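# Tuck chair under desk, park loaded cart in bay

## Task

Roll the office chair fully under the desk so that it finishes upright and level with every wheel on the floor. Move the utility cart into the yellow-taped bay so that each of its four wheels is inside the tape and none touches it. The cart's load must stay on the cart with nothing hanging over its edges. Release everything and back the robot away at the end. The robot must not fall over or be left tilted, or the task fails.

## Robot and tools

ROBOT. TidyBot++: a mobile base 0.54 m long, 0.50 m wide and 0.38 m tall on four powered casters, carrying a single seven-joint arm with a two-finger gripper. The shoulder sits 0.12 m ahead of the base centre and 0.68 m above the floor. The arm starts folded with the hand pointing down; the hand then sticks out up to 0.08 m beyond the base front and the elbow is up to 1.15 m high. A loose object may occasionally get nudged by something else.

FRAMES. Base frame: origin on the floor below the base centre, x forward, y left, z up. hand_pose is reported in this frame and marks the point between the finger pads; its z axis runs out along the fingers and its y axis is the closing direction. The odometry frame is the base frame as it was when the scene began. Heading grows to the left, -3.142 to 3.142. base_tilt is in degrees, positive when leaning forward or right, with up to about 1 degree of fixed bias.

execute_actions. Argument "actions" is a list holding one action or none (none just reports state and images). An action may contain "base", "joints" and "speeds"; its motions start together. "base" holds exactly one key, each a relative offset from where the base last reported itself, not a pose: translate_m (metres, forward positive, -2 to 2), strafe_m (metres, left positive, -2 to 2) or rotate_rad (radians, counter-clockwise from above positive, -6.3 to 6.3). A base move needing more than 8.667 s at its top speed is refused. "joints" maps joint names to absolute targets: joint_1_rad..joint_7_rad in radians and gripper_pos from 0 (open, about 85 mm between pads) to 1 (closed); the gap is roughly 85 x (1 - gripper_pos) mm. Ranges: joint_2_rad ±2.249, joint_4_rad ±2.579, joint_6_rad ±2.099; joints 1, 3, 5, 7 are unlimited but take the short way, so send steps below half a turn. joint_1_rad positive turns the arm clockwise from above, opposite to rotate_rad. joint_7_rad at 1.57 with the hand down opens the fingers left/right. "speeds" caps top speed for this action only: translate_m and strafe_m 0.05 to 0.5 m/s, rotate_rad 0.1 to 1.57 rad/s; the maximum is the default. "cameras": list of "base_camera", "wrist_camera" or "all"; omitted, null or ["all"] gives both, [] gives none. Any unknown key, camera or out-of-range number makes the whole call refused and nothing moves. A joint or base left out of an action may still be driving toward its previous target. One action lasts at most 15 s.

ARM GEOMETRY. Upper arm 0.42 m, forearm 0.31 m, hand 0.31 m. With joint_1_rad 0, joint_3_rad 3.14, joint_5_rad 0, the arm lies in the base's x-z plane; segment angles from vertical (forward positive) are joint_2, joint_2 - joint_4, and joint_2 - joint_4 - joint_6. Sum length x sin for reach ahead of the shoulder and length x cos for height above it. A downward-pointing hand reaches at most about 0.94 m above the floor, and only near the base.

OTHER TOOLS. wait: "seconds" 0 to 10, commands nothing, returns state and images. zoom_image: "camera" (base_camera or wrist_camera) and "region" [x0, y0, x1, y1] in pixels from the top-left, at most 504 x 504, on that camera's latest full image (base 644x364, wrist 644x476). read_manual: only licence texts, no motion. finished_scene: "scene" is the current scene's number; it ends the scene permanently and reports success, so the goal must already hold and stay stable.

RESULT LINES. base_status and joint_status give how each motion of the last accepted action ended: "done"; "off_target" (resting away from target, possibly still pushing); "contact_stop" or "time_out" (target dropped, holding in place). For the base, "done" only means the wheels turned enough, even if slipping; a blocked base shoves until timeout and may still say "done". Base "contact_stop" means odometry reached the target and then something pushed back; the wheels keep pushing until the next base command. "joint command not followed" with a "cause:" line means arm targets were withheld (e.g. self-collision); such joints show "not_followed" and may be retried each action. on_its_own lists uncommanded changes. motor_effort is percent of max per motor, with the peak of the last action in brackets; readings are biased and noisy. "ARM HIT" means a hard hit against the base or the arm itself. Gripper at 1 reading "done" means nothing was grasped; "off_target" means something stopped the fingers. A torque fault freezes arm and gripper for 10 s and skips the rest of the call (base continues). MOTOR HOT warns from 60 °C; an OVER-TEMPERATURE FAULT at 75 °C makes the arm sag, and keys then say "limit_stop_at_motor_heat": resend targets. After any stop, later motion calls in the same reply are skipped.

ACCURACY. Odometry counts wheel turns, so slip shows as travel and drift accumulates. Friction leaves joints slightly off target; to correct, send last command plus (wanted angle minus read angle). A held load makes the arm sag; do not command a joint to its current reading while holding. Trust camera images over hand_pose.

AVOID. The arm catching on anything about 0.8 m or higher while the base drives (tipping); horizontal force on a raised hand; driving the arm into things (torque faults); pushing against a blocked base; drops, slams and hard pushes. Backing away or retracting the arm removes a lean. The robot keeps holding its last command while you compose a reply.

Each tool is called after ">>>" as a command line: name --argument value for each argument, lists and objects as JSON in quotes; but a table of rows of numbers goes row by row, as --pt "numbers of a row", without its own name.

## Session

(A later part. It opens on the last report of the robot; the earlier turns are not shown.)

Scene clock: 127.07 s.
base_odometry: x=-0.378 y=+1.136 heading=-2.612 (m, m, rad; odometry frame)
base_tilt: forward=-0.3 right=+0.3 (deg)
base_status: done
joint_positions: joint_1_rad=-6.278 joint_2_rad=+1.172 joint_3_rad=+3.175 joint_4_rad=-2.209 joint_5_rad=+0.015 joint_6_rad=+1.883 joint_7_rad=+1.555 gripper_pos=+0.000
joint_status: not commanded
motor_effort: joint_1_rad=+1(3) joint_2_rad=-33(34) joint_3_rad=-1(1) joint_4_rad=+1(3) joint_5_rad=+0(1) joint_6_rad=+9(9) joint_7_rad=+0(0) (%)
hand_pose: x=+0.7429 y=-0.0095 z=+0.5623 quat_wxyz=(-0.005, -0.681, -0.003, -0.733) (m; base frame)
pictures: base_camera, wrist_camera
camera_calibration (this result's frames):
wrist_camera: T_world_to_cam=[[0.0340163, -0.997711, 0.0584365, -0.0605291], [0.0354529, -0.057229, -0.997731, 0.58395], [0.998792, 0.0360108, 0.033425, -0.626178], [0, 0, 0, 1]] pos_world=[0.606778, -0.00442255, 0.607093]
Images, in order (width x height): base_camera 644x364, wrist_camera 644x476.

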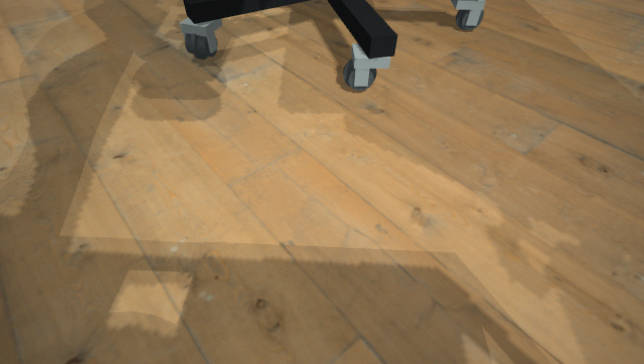

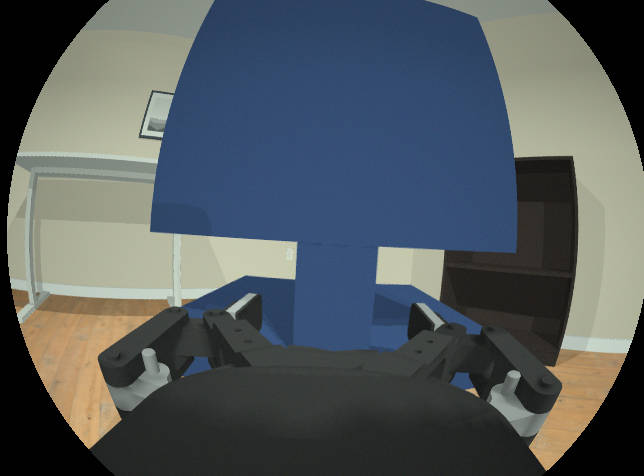

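>>> execute_actions --actions '[{"base":{"translate_m":0.1},"speeds":{"translate_m":0.08},"joints":{"joint_6_rad":1.8}}]'

Scene clock: 130.73 s.
base_odometry: x=-0.464 y=+1.085 heading=-2.613 (m, m, rad; odometry frame)
base_tilt: forward=-0.2 right=+0.3 (deg)
base_status: done
joint_positions: joint_1_rad=-6.278 joint_2_rad=+1.172 joint_3_rad=+3.175 joint_4_rad=-2.209 joint_5_rad=+0.015 joint_6_rad=+1.840 joint_7_rad=+1.555 gripper_pos=+0.000
joint_status: all done
motor_effort: joint_1_rad=+1(2) joint_2_rad=-33(34) joint_3_rad=-1(2) joint_4_rad=+2(3) joint_5_rad=+0(1) joint_6_rad=+9(9) joint_7_rad=+0(0) (%)
hand_pose: x=+0.7433 y=-0.0098 z=+0.5487 quat_wxyz=(-0.005, -0.697, -0.003, -0.717) (m; base frame)
pictures: base_camera, wrist_camera
camera_calibration (this result's frames):
wrist_camera: T_world_to_cam=[[0.0353893, -0.997763, 0.0567138, -0.0601626], [-0.00872337, -0.0570556, -0.998333, 0.603448], [0.999336, 0.0348356, -0.010723, -0.602317], [0, 0, 0, 1]] pos_world=[0.60931, -0.00461587, 0.599395]
Images, in order (width x height): base_camera 644x364, wrist_camera 644x476.

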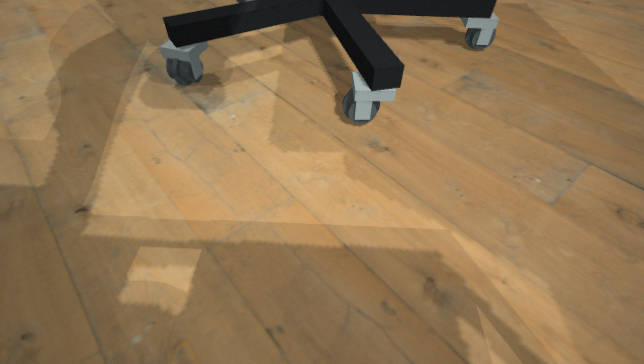

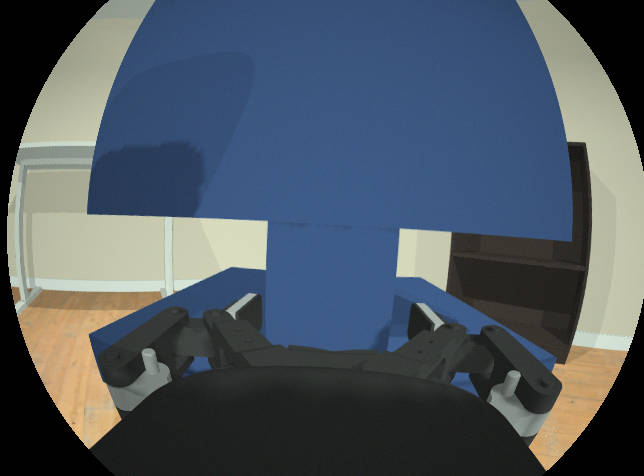

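>>> execute_actions --actions '[{"base":{"translate_m":0.035},"speeds":{"translate_m":0.08}}]' --cameras '[]'

>>> execute_actions --actions '[{"joints":{"gripper_pos":1}}]' --cameras '["wrist_camera"]'

>>> execute_actions --actions '[{"base":{"rotate_rad":0.78},"speeds":{"rotate_rad":0.15}}]'

Scene clock: 134.60 s.
base_odometry: x=-0.494 y=+1.067 heading=-2.614 (m, m, rad; odometry frame)
base_tilt: forward=-0.2 right=+0.3 (deg)
base_status: done
joint_positions: joint_1_rad=-6.282 joint_2_rad=+1.168 joint_3_rad=+3.175 joint_4_rad=-2.230 joint_5_rad=+0.015 joint_6_rad=+1.839 joint_7_rad=+1.555 gripper_pos=+0.000
joint_status: not commanded
motor_effort: joint_1_rad=+1(4) joint_2_rad=-33(35) joint_3_rad=-1(2) joint_4_rad=+1(12) joint_5_rad=+0(5) joint_6_rad=+8(10) joint_7_rad=+0(1) (%)
hand_pose: x=+0.7376 y=-0.0075 z=+0.5458 quat_wxyz=(-0.004, -0.703, -0.004, -0.711) (m; base frame)
pictures: none
No camera images: the call's "cameras" was empty. Leave "cameras" out to get every camera's image.

Scene clock: 135.73 s.
base_odometry: x=-0.494 y=+1.068 heading=-2.613 (m, m, rad; odometry frame)
base_tilt: forward=-0.2 right=+0.3 (deg)
base_status: not commanded
joint_positions: joint_1_rad=-6.297 joint_2_rad=+1.172 joint_3_rad=+3.167 joint_4_rad=-2.247 joint_5_rad=+0.015 joint_6_rad=+1.839 joint_7_rad=+1.555 gripper_pos=+0.999
joint_status: all done
motor_effort: joint_1_rad=+1(7) joint_2_rad=-35(35) joint_3_rad=+0(2) joint_4_rad=+6(8) joint_5_rad=+0(5) joint_6_rad=+9(9) joint_7_rad=+0(1) (%)
hand_pose: x=+0.7319 y=+0.0050 z=+0.5397 quat_wxyz=(+0.005, -0.710, -0.008, -0.704) (m; base frame)
pictures: wrist_camera
camera_calibration (this result's frames):
wrist_camera: T_world_to_cam=[[0.0588258, -0.99716, 0.0470194, -0.0564491], [-0.0460578, -0.0497619, -0.997699, 0.622243], [0.997205, 0.0565248, -0.0488543, -0.569548], [0, 0, 0, 1]] pos_world=[0.599936, 0.00686877, 0.59564]
Images, in order (width x height): wrist_camera 644x476.

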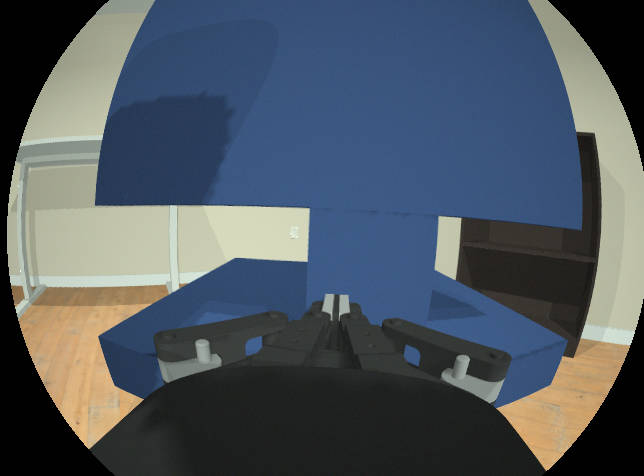

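Scene clock: 141.37 s.
base_odometry: x=-0.494 y=+1.068 heading=-1.834 (m, m, rad; odometry frame)
base_tilt: forward=-0.3 right=+0.3 (deg)
base_status: done
joint_positions: joint_1_rad=-6.280 joint_2_rad=+1.172 joint_3_rad=+3.174 joint_4_rad=-2.234 joint_5_rad=+0.007 joint_6_rad=+1.839 joint_7_rad=+1.555 gripper_pos=+0.999
joint_status: not commanded
motor_effort: joint_1_rad=+1(4) joint_2_rad=-33(35) joint_3_rad=-1(3) joint_4_rad=+1(6) joint_5_rad=+0(3) joint_6_rad=+9(9) joint_7_rad=+0(0) (%)
hand_pose: x=+0.7358 y=-0.0104 z=+0.5427 quat_wxyz=(-0.007, -0.706, -0.001, -0.708) (m; base frame)
pictures: base_camera, wrist_camera
camera_calibration (this result's frames):
wrist_camera: T_world_to_cam=[[0.0310092, -0.997955, 0.0558974, -0.0565273], [-0.0344815, -0.0569591, -0.997781, 0.616036], [0.998924, 0.029013, -0.0361773, -0.580848], [0, 0, 0, 1]] pos_world=[0.603218, -0.00447079, 0.596815]
Images, in order (width x height): base_camera 644x364, wrist_camera 644x476.

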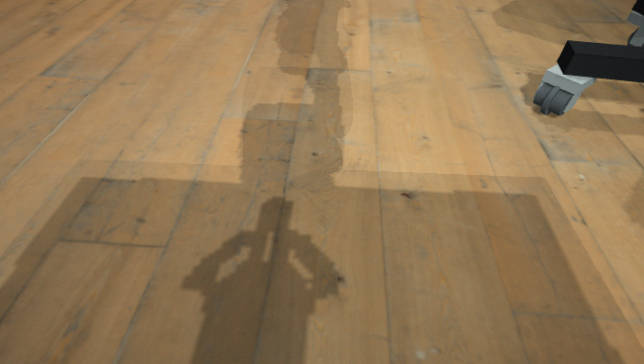

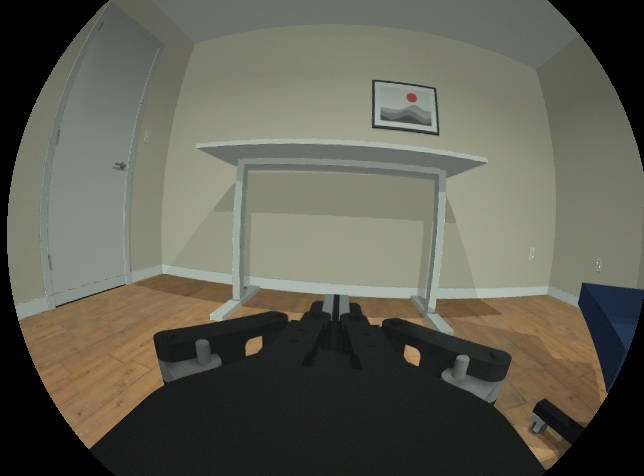

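>>> execute_actions --actions '[{"base":{"strafe_m":0.17},"joints":{"joint_2_rad":-0.2,"joint_4_rad":-2.35,"joint_6_rad":1.55,"gripper_pos":0}}]' --cameras '[]'

>>> execute_actions --actions '[{"base":{"translate_m":1.35}}]' --cameras '[]'

>>> execute_actions --actions '[{"base":{"rotate_rad":-2.35}}]' --cameras '[]'

>>> execute_actions --actions '[{"joints":{"joint_2_rad":0.72}}]'

Scene clock: 151.73 s.
base_odometry: x=-0.330 y=+1.023 heading=-1.833 (m, m, rad; odometry frame)
base_tilt: forward=-0.3 right=+0.3 (deg)
base_status: done
joint_positions: joint_1_rad=-6.288 joint_2_rad=-0.196 joint_3_rad=+3.174 joint_4_rad=-2.332 joint_5_rad=+0.007 joint_6_rad=+1.595 joint_7_rad=+1.555 gripper_pos=+0.000
joint_status: all done
motor_effort: joint_1_rad=+1(3) joint_2_rad=-9(35) joint_3_rad=+0(2) joint_4_rad=+16(16) joint_5_rad=+0(1) joint_6_rad=+5(9) joint_7_rad=+0(0) (%)
hand_pose: x=+0.4632 y=-0.0091 z=+1.1930 quat_wxyz=(-0.004, -0.267, +0.006, -0.964) (m; base frame)
pictures: none
No camera images: the call's "cameras" was empty. Leave "cameras" out to get every camera's image.

Scene clock: 155.80 s.
base_odometry: x=-0.679 y=-0.281 heading=-1.833 (m, m, rad; odometry frame)
base_tilt: forward=-0.3 right=+0.3 (deg)
base_status: done
joint_positions: joint_1_rad=-6.288 joint_2_rad=-0.197 joint_3_rad=+3.174 joint_4_rad=-2.335 joint_5_rad=+0.007 joint_6_rad=+1.590 joint_7_rad=+1.555 gripper_pos=+0.000
joint_status: not commanded
motor_effort: joint_1_rad=+1(1) joint_2_rad=-9(12) joint_3_rad=+0(0) joint_4_rad=+16(17) joint_5_rad=+0(0) joint_6_rad=+5(5) joint_7_rad=+0(0) (%)
hand_pose: x=+0.4639 y=-0.0091 z=+1.1916 quat_wxyz=(-0.004, -0.270, +0.006, -0.963) (m; base frame)
pictures: none
No camera images: the call's "cameras" was empty. Leave "cameras" out to get every camera's image.

Scene clock: 158.60 s.
base_odometry: x=-0.679 y=-0.281 heading=+2.101 (m, m, rad; odometry frame)
base_tilt: forward=-0.3 right=+0.3 (deg)
base_status: done
joint_positions: joint_1_rad=-6.288 joint_2_rad=-0.197 joint_3_rad=+3.174 joint_4_rad=-2.335 joint_5_rad=+0.007 joint_6_rad=+1.590 joint_7_rad=+1.555 gripper_pos=+0.000
joint_status: not commanded
motor_effort: joint_1_rad=+1(2) joint_2_rad=-9(11) joint_3_rad=+0(2) joint_4_rad=+16(16) joint_5_rad=+0(1) joint_6_rad=+5(5) joint_7_rad=+0(0) (%)
hand_pose: x=+0.4639 y=-0.0091 z=+1.1915 quat_wxyz=(-0.003, -0.270, +0.006, -0.963) (m; base frame)
pictures: none
No camera images: the call's "cameras" was empty. Leave "cameras" out to get every camera's image.

Scene clock: 160.80 s.
base_odometry: x=-0.679 y=-0.281 heading=+2.101 (m, m, rad; odometry frame)
base_tilt: forward=-0.3 right=+0.3 (deg)
base_status: not commanded
joint_positions: joint_1_rad=-6.288 joint_2_rad=+0.715 joint_3_rad=+3.174 joint_4_rad=-2.335 joint_5_rad=+0.007 joint_6_rad=+1.590 joint_7_rad=+1.555 gripper_pos=+0.000
joint_status: all done
motor_effort: joint_1_rad=+1(1) joint_2_rad=-29(29) joint_3_rad=+0(1) joint_4_rad=+7(16) joint_5_rad=+0(0) joint_6_rad=+9(9) joint_7_rad=+0(0) (%)
hand_pose: x=+0.7332 y=-0.0079 z=+0.7210 quat_wxyz=(-0.006, -0.667, +0.002, -0.745) (m; base frame)
pictures: base_camera, wrist_camera
camera_calibration (this result's frames):
wrist_camera: T_world_to_cam=[[0.0238072, -0.998265, 0.0538473, -0.0571405], [0.0729884, -0.0519832, -0.995977, 0.713951], [0.997049, 0.0276416, 0.0716242, -0.648163], [0, 0, 0, 1]] pos_world=[0.5955, -0.00201167, 0.76058]
Images, in order (width x height): base_camera 644x364, wrist_camera 644x476.

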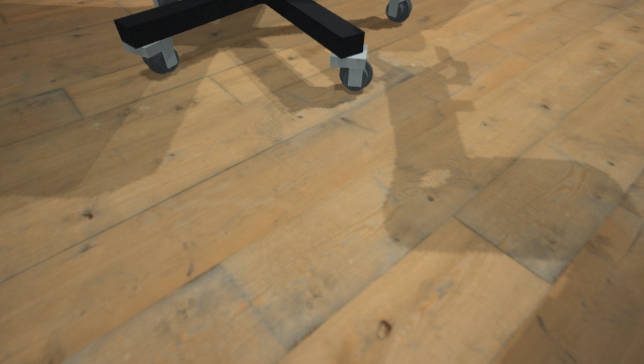

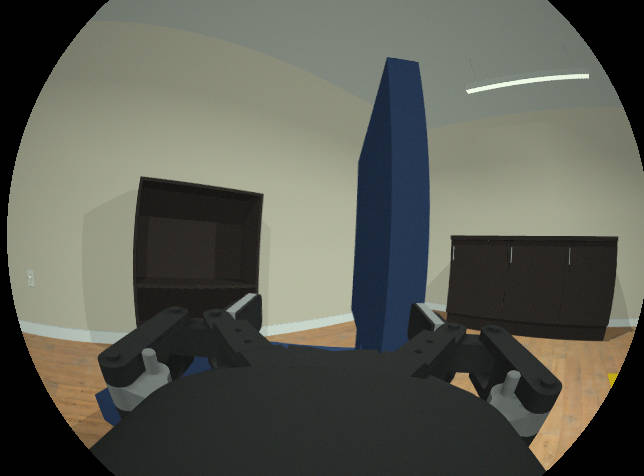

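>>> execute_actions --actions '[{"base":{"strafe_m":-0.075}}]' --cameras '["wrist_camera"]'

>>> execute_actions --actions '[{"base":{"translate_m":0.12}}]' --cameras '["wrist_camera"]'

Scene clock: 163.30 s.
base_odometry: x=-0.614 y=-0.243 heading=+2.100 (m, m, rad; odometry frame)
base_tilt: forward=-0.3 right=+0.3 (deg)
base_status: done
joint_positions: joint_1_rad=-6.278 joint_2_rad=+0.715 joint_3_rad=+3.174 joint_4_rad=-2.335 joint_5_rad=+0.007 joint_6_rad=+1.590 joint_7_rad=+1.555 gripper_pos=+0.000
joint_status: not commanded
motor_effort: joint_1_rad=+1(5) joint_2_rad=-29(30) joint_3_rad=+0(2) joint_4_rad=+7(7) joint_5_rad=+0(1) joint_6_rad=+9(9) joint_7_rad=+0(0) (%)
hand_pose: x=+0.7331 y=-0.0136 z=+0.7210 quat_wxyz=(-0.010, -0.667, +0.005, -0.745) (m; base frame)
pictures: wrist_camera
camera_calibration (this result's frames):
wrist_camera: T_world_to_cam=[[0.0145408, -0.998433, 0.0540353, -0.0561658], [0.0724708, -0.0528466, -0.995969, 0.714015], [0.997265, 0.0183982, 0.0715889, -0.648157], [0, 0, 0, 1]] pos_world=[0.595456, -0.00641966, 0.760573]
Images, in order (width x height): wrist_camera 644x476.

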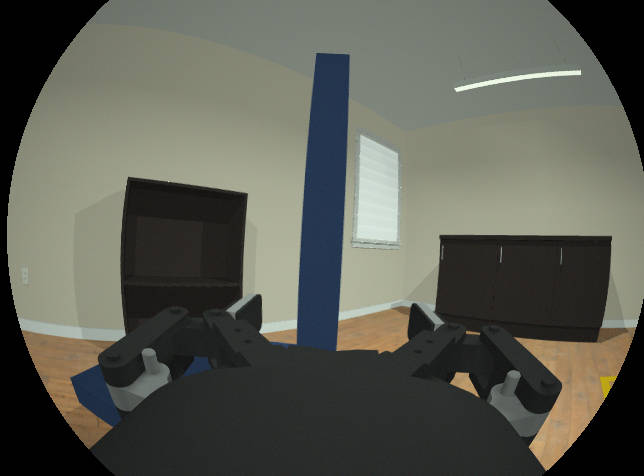

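Scene clock: 164.63 s.
base_odometry: x=-0.675 y=-0.139 heading=+2.100 (m, m, rad; odometry frame)
base_tilt: forward=-0.2 right=+0.3 (deg)
base_status: done
joint_positions: joint_1_rad=-6.278 joint_2_rad=+0.716 joint_3_rad=+3.174 joint_4_rad=-2.338 joint_5_rad=+0.007 joint_6_rad=+1.590 joint_7_rad=+1.555 gripper_pos=+0.000
joint_status: not commanded
motor_effort: joint_1_rad=+1(0) joint_2_rad=-29(31) joint_3_rad=-1(1) joint_4_rad=+6(7) joint_5_rad=+0(1) joint_6_rad=+9(9) joint_7_rad=+0(0) (%)
hand_pose: x=+0.7322 y=-0.0136 z=+0.7192 quat_wxyz=(-0.010, -0.668, +0.005, -0.744) (m; base frame)
pictures: wrist_camera
camera_calibration (this result's frames):
wrist_camera: T_world_to_cam=[[0.0147077, -0.99844, 0.0538703, -0.0560594], [0.0680775, -0.0527511, -0.996284, 0.715742], [0.997572, 0.0183204, 0.0671954, -0.644266], [0, 0, 0, 1]] pos_world=[0.5948, -0.00641246, 0.759395]
Images, in order (width x height): wrist_camera 644x476.

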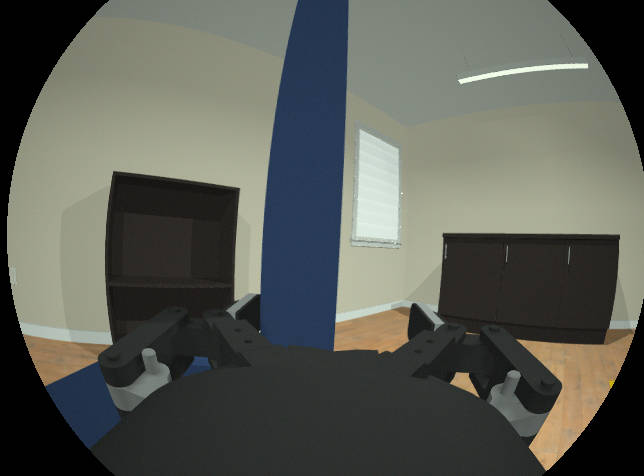

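>>> execute_actions --actions '[{"base":{"translate_m":0.025},"joints":{"joint_1_rad":-0.04}}]' --cameras '[]'

>>> execute_actions --actions '[{"joints":{"gripper_pos":1}}]'

Scene clock: 167.10 s.
base_odometry: x=-0.687 y=-0.117 heading=+2.100 (m, m, rad; odometry frame)
base_tilt: forward=-0.3 right=+0.3 (deg)
base_status: done
joint_positions: joint_1_rad=-6.314 joint_2_rad=+0.717 joint_3_rad=+3.174 joint_4_rad=-2.340 joint_5_rad=+0.007 joint_6_rad=+1.590 joint_7_rad=+1.555 gripper_pos=+0.000
joint_status: all done
motor_effort: joint_1_rad=+1(1) joint_2_rad=-29(31) joint_3_rad=+0(2) joint_4_rad=+6(8) joint_5_rad=+0(1) joint_6_rad=+8(9) joint_7_rad=+0(0) (%)
hand_pose: x=+0.7318 y=+0.0080 z=+0.7178 quat_wxyz=(+0.003, -0.669, -0.007, -0.743) (m; base frame)
pictures: none
No camera images: the call's "cameras" was empty. Leave "cameras" out to get every camera's image.

Scene clock: 168.20 s.
base_odometry: x=-0.687 y=-0.117 heading=+2.100 (m, m, rad; odometry frame)
base_tilt: forward=-0.3 right=+0.3 (deg)
base_status: not commanded
joint_positions: joint_1_rad=-6.314 joint_2_rad=+0.716 joint_3_rad=+3.174 joint_4_rad=-2.341 joint_5_rad=+0.007 joint_6_rad=+1.590 joint_7_rad=+1.555 gripper_pos=+0.573
joint_status: gripper_pos off_target (ended at +0.573, target +1.000)
motor_effort: joint_1_rad=+1(2) joint_2_rad=-28(29) joint_3_rad=-1(3) joint_4_rad=+7(8) joint_5_rad=+0(1) joint_6_rad=+8(9) joint_7_rad=+0(1) (%)
hand_pose: x=+0.7316 y=+0.0077 z=+0.7177 quat_wxyz=(+0.003, -0.670, -0.007, -0.743) (m; base frame)
pictures: base_camera, wrist_camera
camera_calibration (this result's frames):
wrist_camera: T_world_to_cam=[[0.0493816, -0.997324, 0.0539051, -0.0600846], [0.0659961, -0.0505947, -0.996536, 0.717091], [0.996597, 0.0527681, 0.0633211, -0.640671], [0, 0, 0, 1]] pos_world=[0.594133, 0.0101642, 0.758414]
Images, in order (width x height): base_camera 644x364, wrist_camera 644x476.

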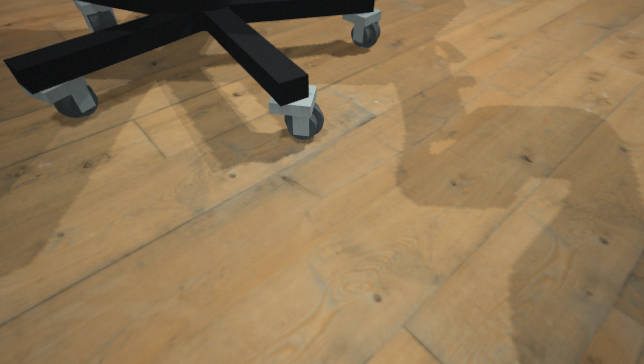

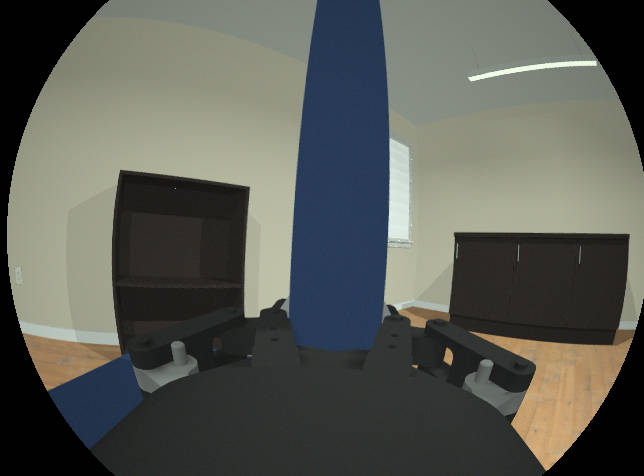

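>>> execute_actions --actions '[{"base":{"rotate_rad":0.45},"speeds":{"rotate_rad":0.15}}]' --cameras '["base_camera"]'

>>> execute_actions --actions '[{"base":{"translate_m":-0.6},"speeds":{"translate_m":0.15}}]' --cameras '["base_camera"]'

>>> execute_actions --actions '[{"base":{"rotate_rad":0.36},"speeds":{"rotate_rad":0.15}}]' --cameras '["base_camera"]'

>>> execute_actions --actions '[{"base":{"translate_m":-0.23},"speeds":{"translate_m":0.15}}]'

Scene clock: 178.17 s.
base_odometry: x=-0.687 y=-0.117 heading=+2.539 (m, m, rad; odometry frame)
base_tilt: forward=-0.3 right=+0.3 (deg)
base_status: rotate_rad time_out (by the wheels' count: +0.440 of +0.450)
joint_positions: joint_1_rad=-6.225 joint_2_rad=+0.714 joint_3_rad=+3.251 joint_4_rad=-2.345 joint_5_rad=-0.139 joint_6_rad=+1.575 joint_7_rad=+1.525 gripper_pos=+0.574
joint_status: not commanded
motor_effort: joint_1_rad=-17(27) joint_2_rad=-28(30) joint_3_rad=-13(17) joint_4_rad=+3(10) joint_5_rad=+19(29) joint_6_rad=+9(12) joint_7_rad=+1(6) (%)
hand_pose: x=+0.7171 y=-0.1244 z=+0.7173 quat_wxyz=(-0.106, -0.666, +0.087, -0.734) (m; base frame)
pictures: base_camera
Images, in order (width x height): base_camera 644x364.

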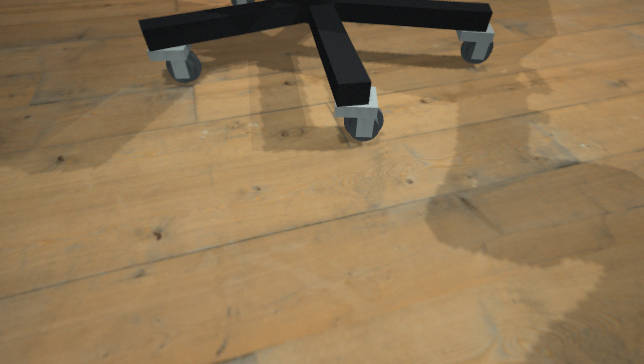

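not run: a stop came earlier in this reply.

not run: a stop came earlier in this reply.

not run: a stop came earlier in this reply.

>>> execute_actions --actions '[{"base":{"translate_m":-0.7},"speeds":{"translate_m":0.15}}]' --cameras '["base_camera"]'

>>> execute_actions --actions '[{"base":{"rotate_rad":0.5},"speeds":{"rotate_rad":0.2}}]'

Scene clock: 185.33 s.
base_odometry: x=-0.110 y=-0.513 heading=+2.540 (m, m, rad; odometry frame)
base_tilt: forward=-0.3 right=+0.3 (deg)
base_status: done
joint_positions: joint_1_rad=-6.314 joint_2_rad=+0.714 joint_3_rad=+3.194 joint_4_rad=-2.324 joint_5_rad=-0.034 joint_6_rad=+1.562 joint_7_rad=+1.549 gripper_pos=+0.574
joint_status: not commanded
motor_effort: joint_1_rad=+0(18) joint_2_rad=-27(33) joint_3_rad=-3(13) joint_4_rad=+4(4) joint_5_rad=+1(21) joint_6_rad=+5(14) joint_7_rad=-4(4) (%)
hand_pose: x=+0.7372 y=-0.0133 z=+0.7172 quat_wxyz=(-0.018, -0.672, +0.010, -0.740) (m; base frame)
pictures: base_camera
Images, in order (width x height): base_camera 644x364.

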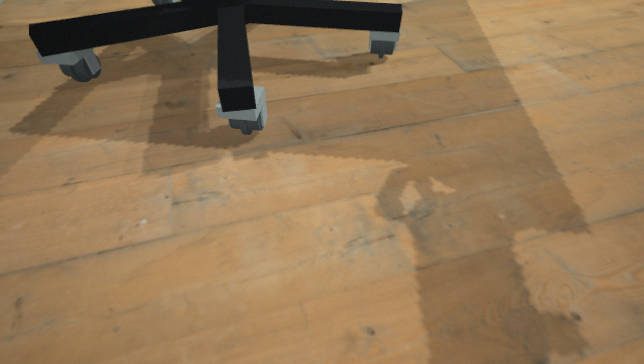

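Scene clock: 190.70 s.
base_odometry: x=-0.110 y=-0.513 heading=+3.031 (m, m, rad; odometry frame)
base_tilt: forward=-0.3 right=+0.3 (deg)
base_status: rotate_rad time_out (by the wheels' count: +0.491 of +0.500)
joint_positions: joint_1_rad=-6.241 joint_2_rad=+0.713 joint_3_rad=+3.245 joint_4_rad=-2.332 joint_5_rad=-0.120 joint_6_rad=+1.562 joint_7_rad=+1.527 gripper_pos=+0.574
joint_status: not commanded
motor_effort: joint_1_rad=-14(32) joint_2_rad=-27(31) joint_3_rad=-11(20) joint_4_rad=+2(8) joint_5_rad=+16(33) joint_6_rad=+6(13) joint_7_rad=+0(7) (%)
hand_pose: x=+0.7249 y=-0.1070 z=+0.7173 quat_wxyz=(-0.091, -0.668, +0.075, -0.735) (m; base frame)
pictures: base_camera, wrist_camera
camera_calibration (this result's frames):
wrist_camera: T_world_to_cam=[[-0.198012, -0.978396, 0.0594315, 0.00321433], [0.044748, -0.0695918, -0.996571, 0.724704], [0.979178, -0.194673, 0.0575613, -0.637623], [0, 0, 0, 1]] pos_world=[0.592553, -0.0705499, 0.75873]
Images, in order (width x height): base_camera 644x364, wrist_camera 644x476.

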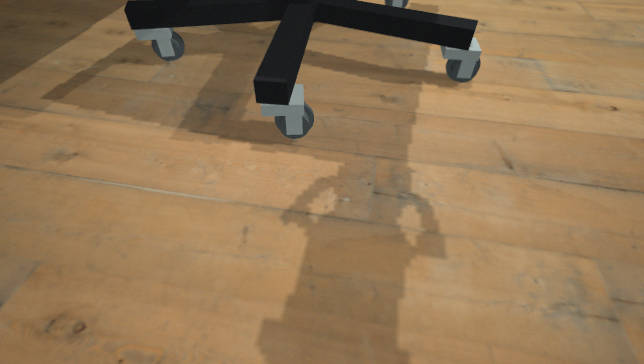

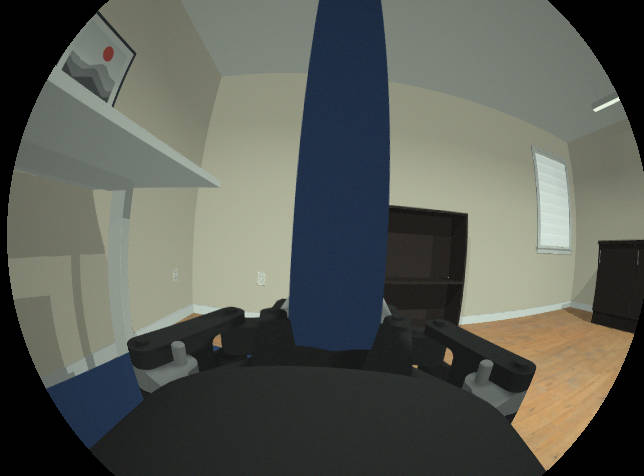

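>>> execute_actions --actions '[{"base":{"translate_m":-0.13},"speeds":{"translate_m":0.1},"joints":{"joint_1_rad":0.1}}]' --cameras '[]'

>>> execute_actions --actions '[{"joints":{"gripper_pos":0}}]' --cameras '[]'

>>> execute_actions --actions '[{"base":{"translate_m":-0.1}}]' --cameras '["wrist_camera"]'

>>> execute_actions --actions '[{"base":{"rotate_rad":-0.17},"joints":{"joint_2_rad":-0.2,"joint_1_rad":0}}]' --cameras '[]'

>>> execute_actions --actions '[{"base":{"strafe_m":-0.75}}]' --cameras '[]'

>>> execute_actions --actions '[{"base":{"translate_m":1.03}}]' --cameras '[]'

>>> execute_actions --actions '[{"base":{"strafe_m":-0.2}}]' --cameras '[]'

>>> execute_actions --actions '[{"base":{"rotate_rad":1.57},"joints":{"joint_6_rad":0.2}}]'

Scene clock: 196.80 s.
base_odometry: x=+0.019 y=-0.527 heading=+3.032 (m, m, rad; odometry frame)
base_tilt: forward=-0.3 right=+0.3 (deg)
base_status: done
joint_positions: joint_1_rad=-6.175 joint_2_rad=+0.715 joint_3_rad=+3.210 joint_4_rad=-2.324 joint_5_rad=-0.060 joint_6_rad=+1.562 joint_7_rad=+1.542 gripper_pos=+0.574
joint_status: all done
motor_effort: joint_1_rad=-3(13) joint_2_rad=-28(33) joint_3_rad=-4(10) joint_4_rad=+2(3) joint_5_rad=+5(15) joint_6_rad=+6(11) joint_7_rad=-2(2) (%)
hand_pose: x=+0.7266 y=-0.1142 z=+0.7173 quat_wxyz=(-0.083, -0.668, +0.069, -0.736) (m; base frame)
pictures: none
No camera images: the call's "cameras" was empty. Leave "cameras" out to get every camera's image.

Scene clock: 197.90 s.
base_odometry: x=+0.019 y=-0.527 heading=+3.032 (m, m, rad; odometry frame)
base_tilt: forward=-0.3 right=+0.3 (deg)
base_status: not commanded
joint_positions: joint_1_rad=-6.177 joint_2_rad=+0.715 joint_3_rad=+3.186 joint_4_rad=-2.343 joint_5_rad=-0.022 joint_6_rad=+1.562 joint_7_rad=+1.542 gripper_pos=+0.000
joint_status: all done
motor_effort: joint_1_rad=+1(4) joint_2_rad=-29(30) joint_3_rad=+0(5) joint_4_rad=+7(7) joint_5_rad=+0(6) joint_6_rad=+8(9) joint_7_rad=+0(3) (%)
hand_pose: x=+0.7251 y=-0.0900 z=+0.7098 quat_wxyz=(-0.058, -0.677, +0.055, -0.731) (m; base frame)
pictures: none
No camera images: the call's "cameras" was empty. Leave "cameras" out to get every camera's image.

Scene clock: 199.17 s.
base_odometry: x=+0.119 y=-0.538 heading=+3.033 (m, m, rad; odometry frame)
base_tilt: forward=-0.3 right=+0.3 (deg)
base_status: done
joint_positions: joint_1_rad=-6.177 joint_2_rad=+0.715 joint_3_rad=+3.186 joint_4_rad=-2.345 joint_5_rad=-0.021 joint_6_rad=+1.562 joint_7_rad=+1.542 gripper_pos=+0.000
joint_status: not commanded
motor_effort: joint_1_rad=+1(3) joint_2_rad=-29(30) joint_3_rad=+0(0) joint_4_rad=+7(8) joint_5_rad=+0(1) joint_6_rad=+9(9) joint_7_rad=+0(0) (%)
hand_pose: x=+0.7247 y=-0.0897 z=+0.7092 quat_wxyz=(-0.058, -0.678, +0.055, -0.731) (m; base frame)
pictures: wrist_camera
camera_calibration (this result's frames):
wrist_camera: T_world_to_cam=[[-0.121629, -0.99156, 0.0448813, -0.0256348], [0.0292923, -0.0487831, -0.99838, 0.732193], [0.992143, -0.120117, 0.0349785, -0.620305], [0, 0, 0, 1]] pos_world=[0.590865, -0.0642091, 0.753855]
Images, in order (width x height): wrist_camera 644x476.

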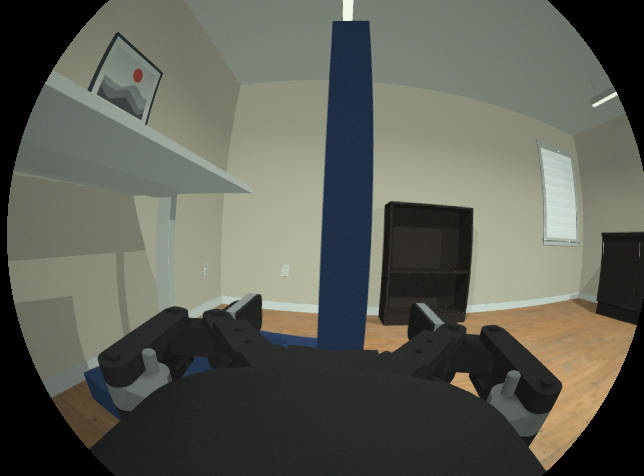

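Scene clock: 201.37 s.
base_odometry: x=+0.119 y=-0.538 heading=+2.862 (m, m, rad; odometry frame)
base_tilt: forward=-0.3 right=+0.3 (deg)
base_status: done
joint_positions: joint_1_rad=-6.265 joint_2_rad=-0.195 joint_3_rad=+3.182 joint_4_rad=-2.345 joint_5_rad=-0.018 joint_6_rad=+1.562 joint_7_rad=+1.542 gripper_pos=+0.000
joint_status: all done
motor_effort: joint_1_rad=+1(3) joint_2_rad=-9(30) joint_3_rad=+0(2) joint_4_rad=+16(16) joint_5_rad=+0(1) joint_6_rad=+5(9) joint_7_rad=+0(0) (%)
hand_pose: x=+0.4724 y=-0.0285 z=+1.1817 quat_wxyz=(-0.015, -0.289, +0.025, -0.957) (m; base frame)
pictures: none
No camera images: the call's "cameras" was empty. Leave "cameras" out to get every camera's image.

Scene clock: 204.23 s.
base_odometry: x=+0.327 y=+0.182 heading=+2.861 (m, m, rad; odometry frame)
base_tilt: forward=-0.3 right=+0.3 (deg)
base_status: done
joint_positions: joint_1_rad=-6.270 joint_2_rad=-0.196 joint_3_rad=+3.181 joint_4_rad=-2.345 joint_5_rad=-0.018 joint_6_rad=+1.562 joint_7_rad=+1.542 gripper_pos=+0.000
joint_status: not commanded
motor_effort: joint_1_rad=+1(2) joint_2_rad=-9(11) joint_3_rad=+0(2) joint_4_rad=+16(17) joint_5_rad=+0(1) joint_6_rad=+5(6) joint_7_rad=+0(0) (%)
hand_pose: x=+0.4724 y=-0.0265 z=+1.1818 quat_wxyz=(-0.012, -0.289, +0.024, -0.957) (m; base frame)
pictures: none
No camera images: the call's "cameras" was empty. Leave "cameras" out to get every camera's image.

Scene clock: 207.67 s.
base_odometry: x=-0.663 y=+0.468 heading=+2.861 (m, m, rad; odometry frame)
base_tilt: forward=-0.3 right=+0.3 (deg)
base_status: done
joint_positions: joint_1_rad=-6.270 joint_2_rad=-0.198 joint_3_rad=+3.181 joint_4_rad=-2.345 joint_5_rad=-0.018 joint_6_rad=+1.562 joint_7_rad=+1.542 gripper_pos=+0.000
joint_status: not commanded
motor_effort: joint_1_rad=+1(2) joint_2_rad=-9(12) joint_3_rad=+0(0) joint_4_rad=+16(16) joint_5_rad=+0(1) joint_6_rad=+5(6) joint_7_rad=+0(0) (%)
hand_pose: x=+0.4715 y=-0.0264 z=+1.1824 quat_wxyz=(-0.012, -0.288, +0.024, -0.957) (m; base frame)
pictures: none
No camera images: the call's "cameras" was empty. Leave "cameras" out to get every camera's image.

Scene clock: 209.30 s.
base_odometry: x=-0.607 y=+0.661 heading=+2.861 (m, m, rad; odometry frame)
base_tilt: forward=-0.3 right=+0.3 (deg)
base_status: done
joint_positions: joint_1_rad=-6.271 joint_2_rad=-0.198 joint_3_rad=+3.180 joint_4_rad=-2.345 joint_5_rad=-0.017 joint_6_rad=+1.562 joint_7_rad=+1.542 gripper_pos=+0.000
joint_status: not commanded
motor_effort: joint_1_rad=+1(1) joint_2_rad=-9(10) joint_3_rad=+0(3) joint_4_rad=+16(17) joint_5_rad=+1(2) joint_6_rad=+5(5) joint_7_rad=+0(0) (%)
hand_pose: x=+0.4716 y=-0.0255 z=+1.1824 quat_wxyz=(-0.011, -0.288, +0.023, -0.957) (m; base frame)
pictures: none
No camera images: the call's "cameras" was empty. Leave "cameras" out to get every camera's image.

Scene clock: 211.63 s.
base_odometry: x=-0.607 y=+0.661 heading=-1.853 (m, m, rad; odometry frame)
base_tilt: forward=-0.3 right=+0.3 (deg)
base_status: done
joint_positions: joint_1_rad=-6.278 joint_2_rad=-0.201 joint_3_rad=+3.175 joint_4_rad=-2.347 joint_5_rad=-0.017 joint_6_rad=+0.224 joint_7_rad=+1.542 gripper_pos=+0.000
joint_status: all done
motor_effort: joint_1_rad=+1(3) joint_2_rad=-11(13) joint_3_rad=+0(1) joint_4_rad=+18(20) joint_5_rad=+0(1) joint_6_rad=+8(10) joint_7_rad=+0(0) (%)
hand_pose: x=+0.5910 y=-0.0186 z=+0.8158 quat_wxyz=(+0.003, -0.819, +0.037, -0.572) (m; base frame)
pictures: base_camera, wrist_camera
camera_calibration (this result's frames):
wrist_camera: T_world_to_cam=[[-0.00432998, -0.999776, -0.0207373, 0.00788718], [-0.379123, 0.0208306, -0.925112, 1.02889], [0.925336, 0.00385629, -0.379128, -0.103261], [0, 0, 0, 1]] pos_world=[0.485663, -0.0131489, 0.912856]
Images, in order (width x height): base_camera 644x364, wrist_camera 644x476.

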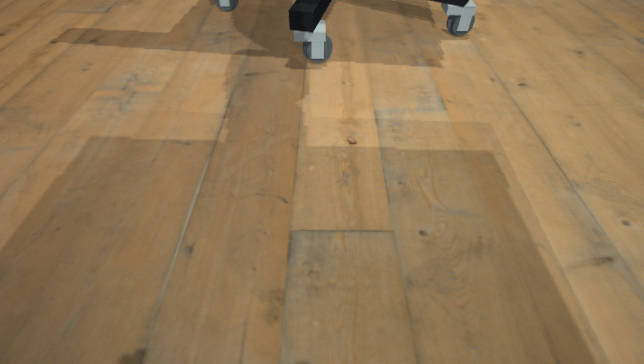

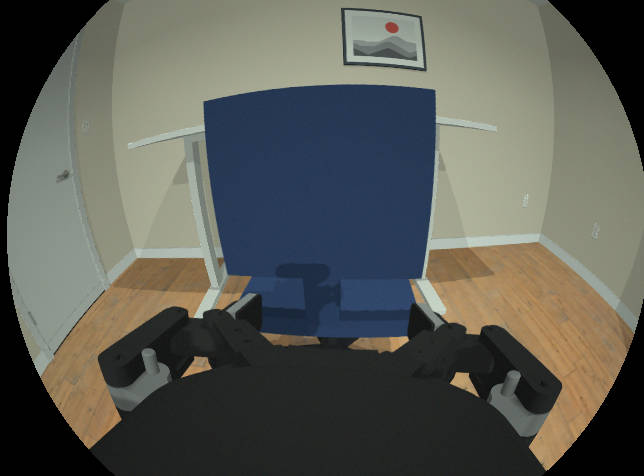

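>>> execute_actions --actions '[{"joints":{"joint_2_rad":0.76,"joint_6_rad":1.56}}]' --cameras '[]'

>>> execute_actions --actions '[{"base":{"translate_m":0.5},"speeds":{"translate_m":0.1}}]'

Scene clock: 216.03 s.
base_odometry: x=-0.607 y=+0.661 heading=-1.853 (m, m, rad; odometry frame)
base_tilt: forward=-0.3 right=+0.3 (deg)
base_status: not commanded
joint_positions: joint_1_rad=-6.278 joint_2_rad=+0.753 joint_3_rad=+3.175 joint_4_rad=-2.347 joint_5_rad=-0.017 joint_6_rad=+1.517 joint_7_rad=+1.542 gripper_pos=+0.000
joint_status: all done
motor_effort: joint_1_rad=+1(1) joint_2_rad=-29(30) joint_3_rad=-1(1) joint_4_rad=+7(18) joint_5_rad=+0(0) joint_6_rad=+8(9) joint_7_rad=+0(0) (%)
hand_pose: x=+0.7308 y=-0.0223 z=+0.6708 quat_wxyz=(-0.014, -0.711, +0.019, -0.703) (m; base frame)
pictures: none
No camera images: the call's "cameras" was empty. Leave "cameras" out to get every camera's image.

Scene clock: 221.60 s.
base_odometry: x=-0.746 y=+0.180 heading=-1.852 (m, m, rad; odometry frame)
base_tilt: forward=-0.3 right=+0.3 (deg)
base_status: done
joint_positions: joint_1_rad=-6.281 joint_2_rad=+0.756 joint_3_rad=+3.177 joint_4_rad=-2.369 joint_5_rad=-0.005 joint_6_rad=+1.534 joint_7_rad=+1.542 gripper_pos=+0.000
joint_status: not commanded
motor_effort: joint_1_rad=+3(5) joint_2_rad=-28(31) joint_3_rad=+2(5) joint_4_rad=+9(13) joint_5_rad=-3(6) joint_6_rad=+8(10) joint_7_rad=+0(1) (%)
hand_pose: x=+0.7240 y=-0.0173 z=+0.6670 quat_wxyz=(-0.010, -0.714, +0.014, -0.700) (m; base frame)
pictures: base_camera, wrist_camera
camera_calibration (this result's frames):
wrist_camera: T_world_to_cam=[[0.00794979, -0.99924, 0.0381695, -0.0414837], [-0.0593299, -0.0385748, -0.997493, 0.757373], [0.998207, 0.00566526, -0.0595915, -0.548624], [0, 0, 0, 1]] pos_world=[0.592905, -0.00912855, 0.724364]
Images, in order (width x height): base_camera 644x364, wrist_camera 644x476.

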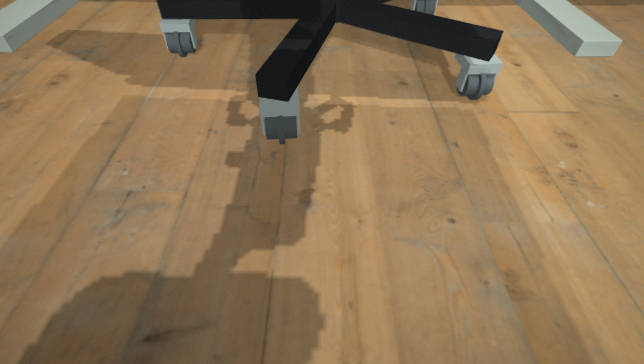

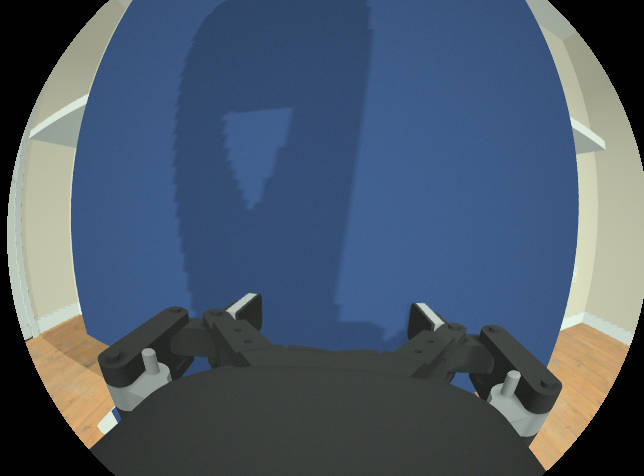

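>>> execute_actions --actions '[{"base":{"translate_m":0.11},"speeds":{"translate_m":0.06}}]'

>>> execute_actions --actions '[{"base":{"translate_m":0.04},"speeds":{"translate_m":0.05}}]'

Scene clock: 225.47 s.
base_odometry: x=-0.776 y=+0.075 heading=-1.851 (m, m, rad; odometry frame)
base_tilt: forward=-0.3 right=+0.3 (deg)
base_status: done
joint_positions: joint_1_rad=-6.286 joint_2_rad=+0.753 joint_3_rad=+3.173 joint_4_rad=-2.382 joint_5_rad=+0.002 joint_6_rad=+1.539 joint_7_rad=+1.542 gripper_pos=+0.000
joint_status: not commanded
motor_effort: joint_1_rad=+4(5) joint_2_rad=-26(31) joint_3_rad=+2(3) joint_4_rad=+10(15) joint_5_rad=-3(4) joint_6_rad=+7(10) joint_7_rad=+0(0) (%)
hand_pose: x=+0.7200 y=-0.0105 z=+0.6667 quat_wxyz=(-0.004, -0.716, +0.010, -0.698) (m; base frame)
pictures: base_camera, wrist_camera
camera_calibration (this result's frames):
wrist_camera: T_world_to_cam=[[0.0221906, -0.999139, 0.0350635, -0.0428251], [-0.0628411, -0.0363967, -0.99736, 0.759623], [0.997777, 0.0199285, -0.0635947, -0.541575], [0, 0, 0, 1]] pos_world=[0.589057, -0.00434764, 0.724678]
Images, in order (width x height): base_camera 644x364, wrist_camera 644x476.

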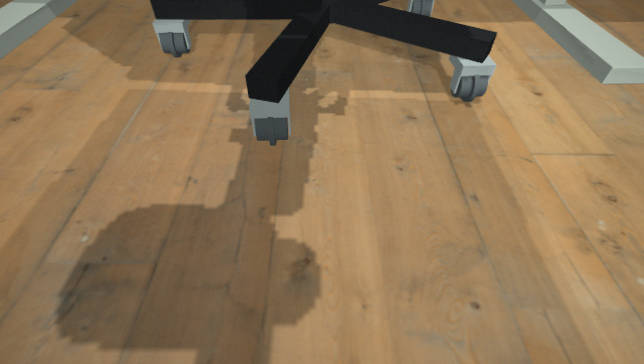

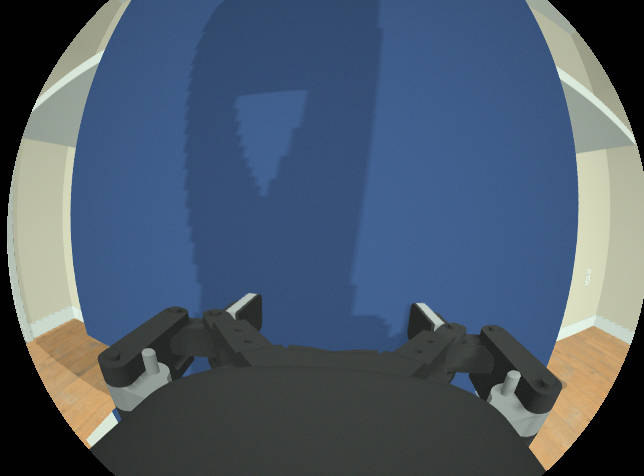

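Scene clock: 226.80 s.
base_odometry: x=-0.787 y=+0.037 heading=-1.850 (m, m, rad; odometry frame)
base_tilt: forward=-0.3 right=+0.3 (deg)
base_status: done
joint_positions: joint_1_rad=-6.272 joint_2_rad=+0.736 joint_3_rad=+3.177 joint_4_rad=-2.431 joint_5_rad=+0.002 joint_6_rad=+1.555 joint_7_rad=+1.542 gripper_pos=+0.000
joint_status: not commanded
motor_effort: joint_1_rad=-1(4) joint_2_rad=-23(28) joint_3_rad=-1(4) joint_4_rad=+20(25) joint_5_rad=-1(3) joint_6_rad=+5(8) joint_7_rad=+1(1) (%)
hand_pose: x=+0.7044 y=-0.0206 z=+0.6662 quat_wxyz=(-0.011, -0.721, +0.015, -0.692) (m; base frame)
pictures: base_camera, wrist_camera
camera_calibration (this result's frames):
wrist_camera: T_world_to_cam=[[0.00492826, -0.999309, 0.0368431, -0.041522], [-0.0802849, -0.03712, -0.996081, 0.769203], [0.99676, 0.001951, -0.0804123, -0.51425], [0, 0, 0, 1]] pos_world=[0.574544, -0.0119373, 0.726366]
Images, in order (width x height): base_camera 644x364, wrist_camera 644x476.

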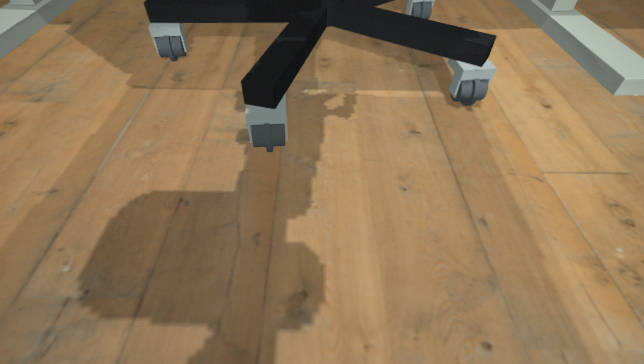

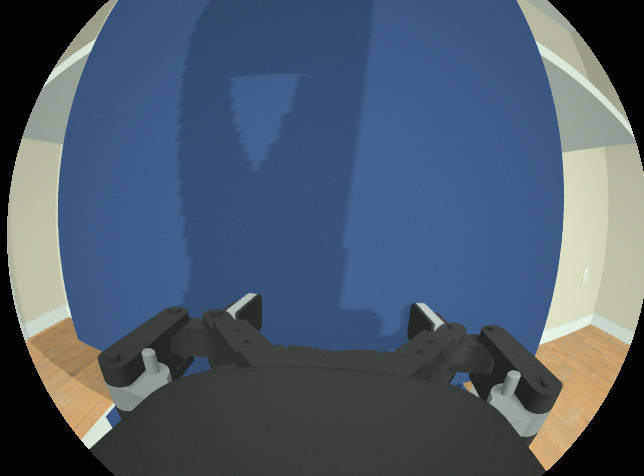

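Contact. Back off and check the cart.

>>> execute_actions --actions '[{"base":{"translate_m":-0.6}}]' --cameras '["wrist_camera"]'

>>> execute_actions --actions '[{"joints":{"joint_1_rad":-1.7,"joint_2_rad":-0.6,"joint_4_rad":-1.5,"joint_6_rad":-1.4}}]' --cameras '["wrist_camera"]'

Scene clock: 231.20 s.
base_odometry: x=-0.622 y=+0.614 heading=-1.849 (m, m, rad; odometry frame)
base_tilt: forward=-0.3 right=+0.3 (deg)
base_status: done
joint_positions: joint_1_rad=-6.275 joint_2_rad=+0.762 joint_3_rad=+3.177 joint_4_rad=-2.346 joint_5_rad=+0.002 joint_6_rad=+1.555 joint_7_rad=+1.542 gripper_pos=+0.000
joint_status: not commanded
motor_effort: joint_1_rad=+1(2) joint_2_rad=-29(31) joint_3_rad=-1(3) joint_4_rad=+7(18) joint_5_rad=+0(2) joint_6_rad=+8(12) joint_7_rad=+0(1) (%)
hand_pose: x=+0.7314 y=-0.0189 z=+0.6779 quat_wxyz=(-0.010, -0.700, +0.013, -0.714) (m; base frame)
pictures: wrist_camera
camera_calibration (this result's frames):
wrist_camera: T_world_to_cam=[[0.00799263, -0.999167, 0.0400228, -0.0447978], [-0.0198293, -0.0401746, -0.998996, 0.740717], [0.999771, 0.00719098, -0.0201339, -0.583207], [0, 0, 0, 1]] pos_world=[0.59812, -0.0108086, 0.730024]
Images, in order (width x height): wrist_camera 644x476.

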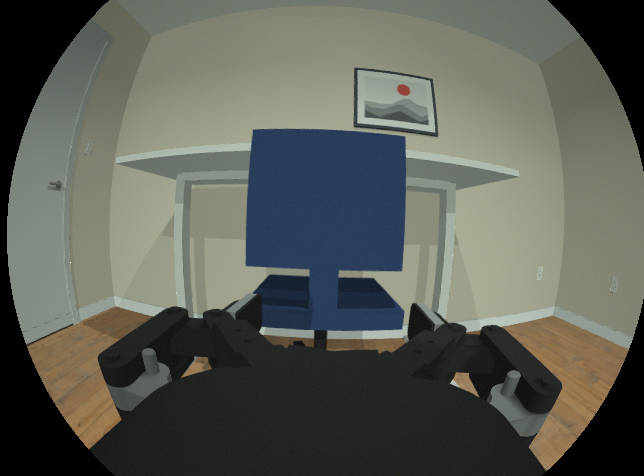

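Scene clock: 234.63 s.
base_odometry: x=-0.622 y=+0.614 heading=-1.849 (m, m, rad; odometry frame)
base_tilt: forward=-0.3 right=+0.3 (deg)
base_status: not commanded
joint_positions: joint_1_rad=-7.968 joint_2_rad=-0.600 joint_3_rad=+3.177 joint_4_rad=-1.514 joint_5_rad=+0.002 joint_6_rad=-1.360 joint_7_rad=+1.542 gripper_pos=+0.000
joint_status: all done
motor_effort: joint_1_rad=+1(1) joint_2_rad=+3(31) joint_3_rad=+0(1) joint_4_rad=+16(20) joint_5_rad=+0(0) joint_6_rad=+7(9) joint_7_rad=+0(0) (%)
hand_pose: x=+0.1038 y=+0.2490 z=+1.0196 quat_wxyz=(+0.319, -0.627, -0.656, -0.273) (m; base frame)
pictures: wrist_camera
camera_calibration (this result's frames):
wrist_camera: T_world_to_cam=[[0.991767, 0.123686, -0.0331692, -0.0928642], [0.0592824, -0.673053, -0.737214, 0.962858], [-0.113508, 0.729178, -0.674844, 0.652524], [0, 0, 0, 1]] pos_world=[0.109086, 0.183734, 1.1471]
Images, in order (width x height): wrist_camera 644x476.

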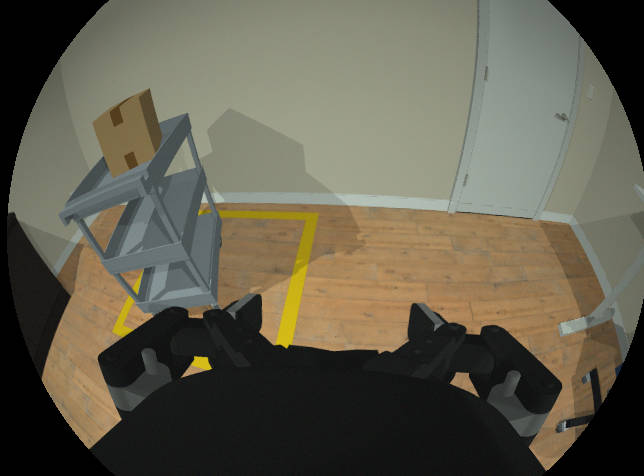

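>>> finished_scene --scene 1

The scene is finished: the task was done.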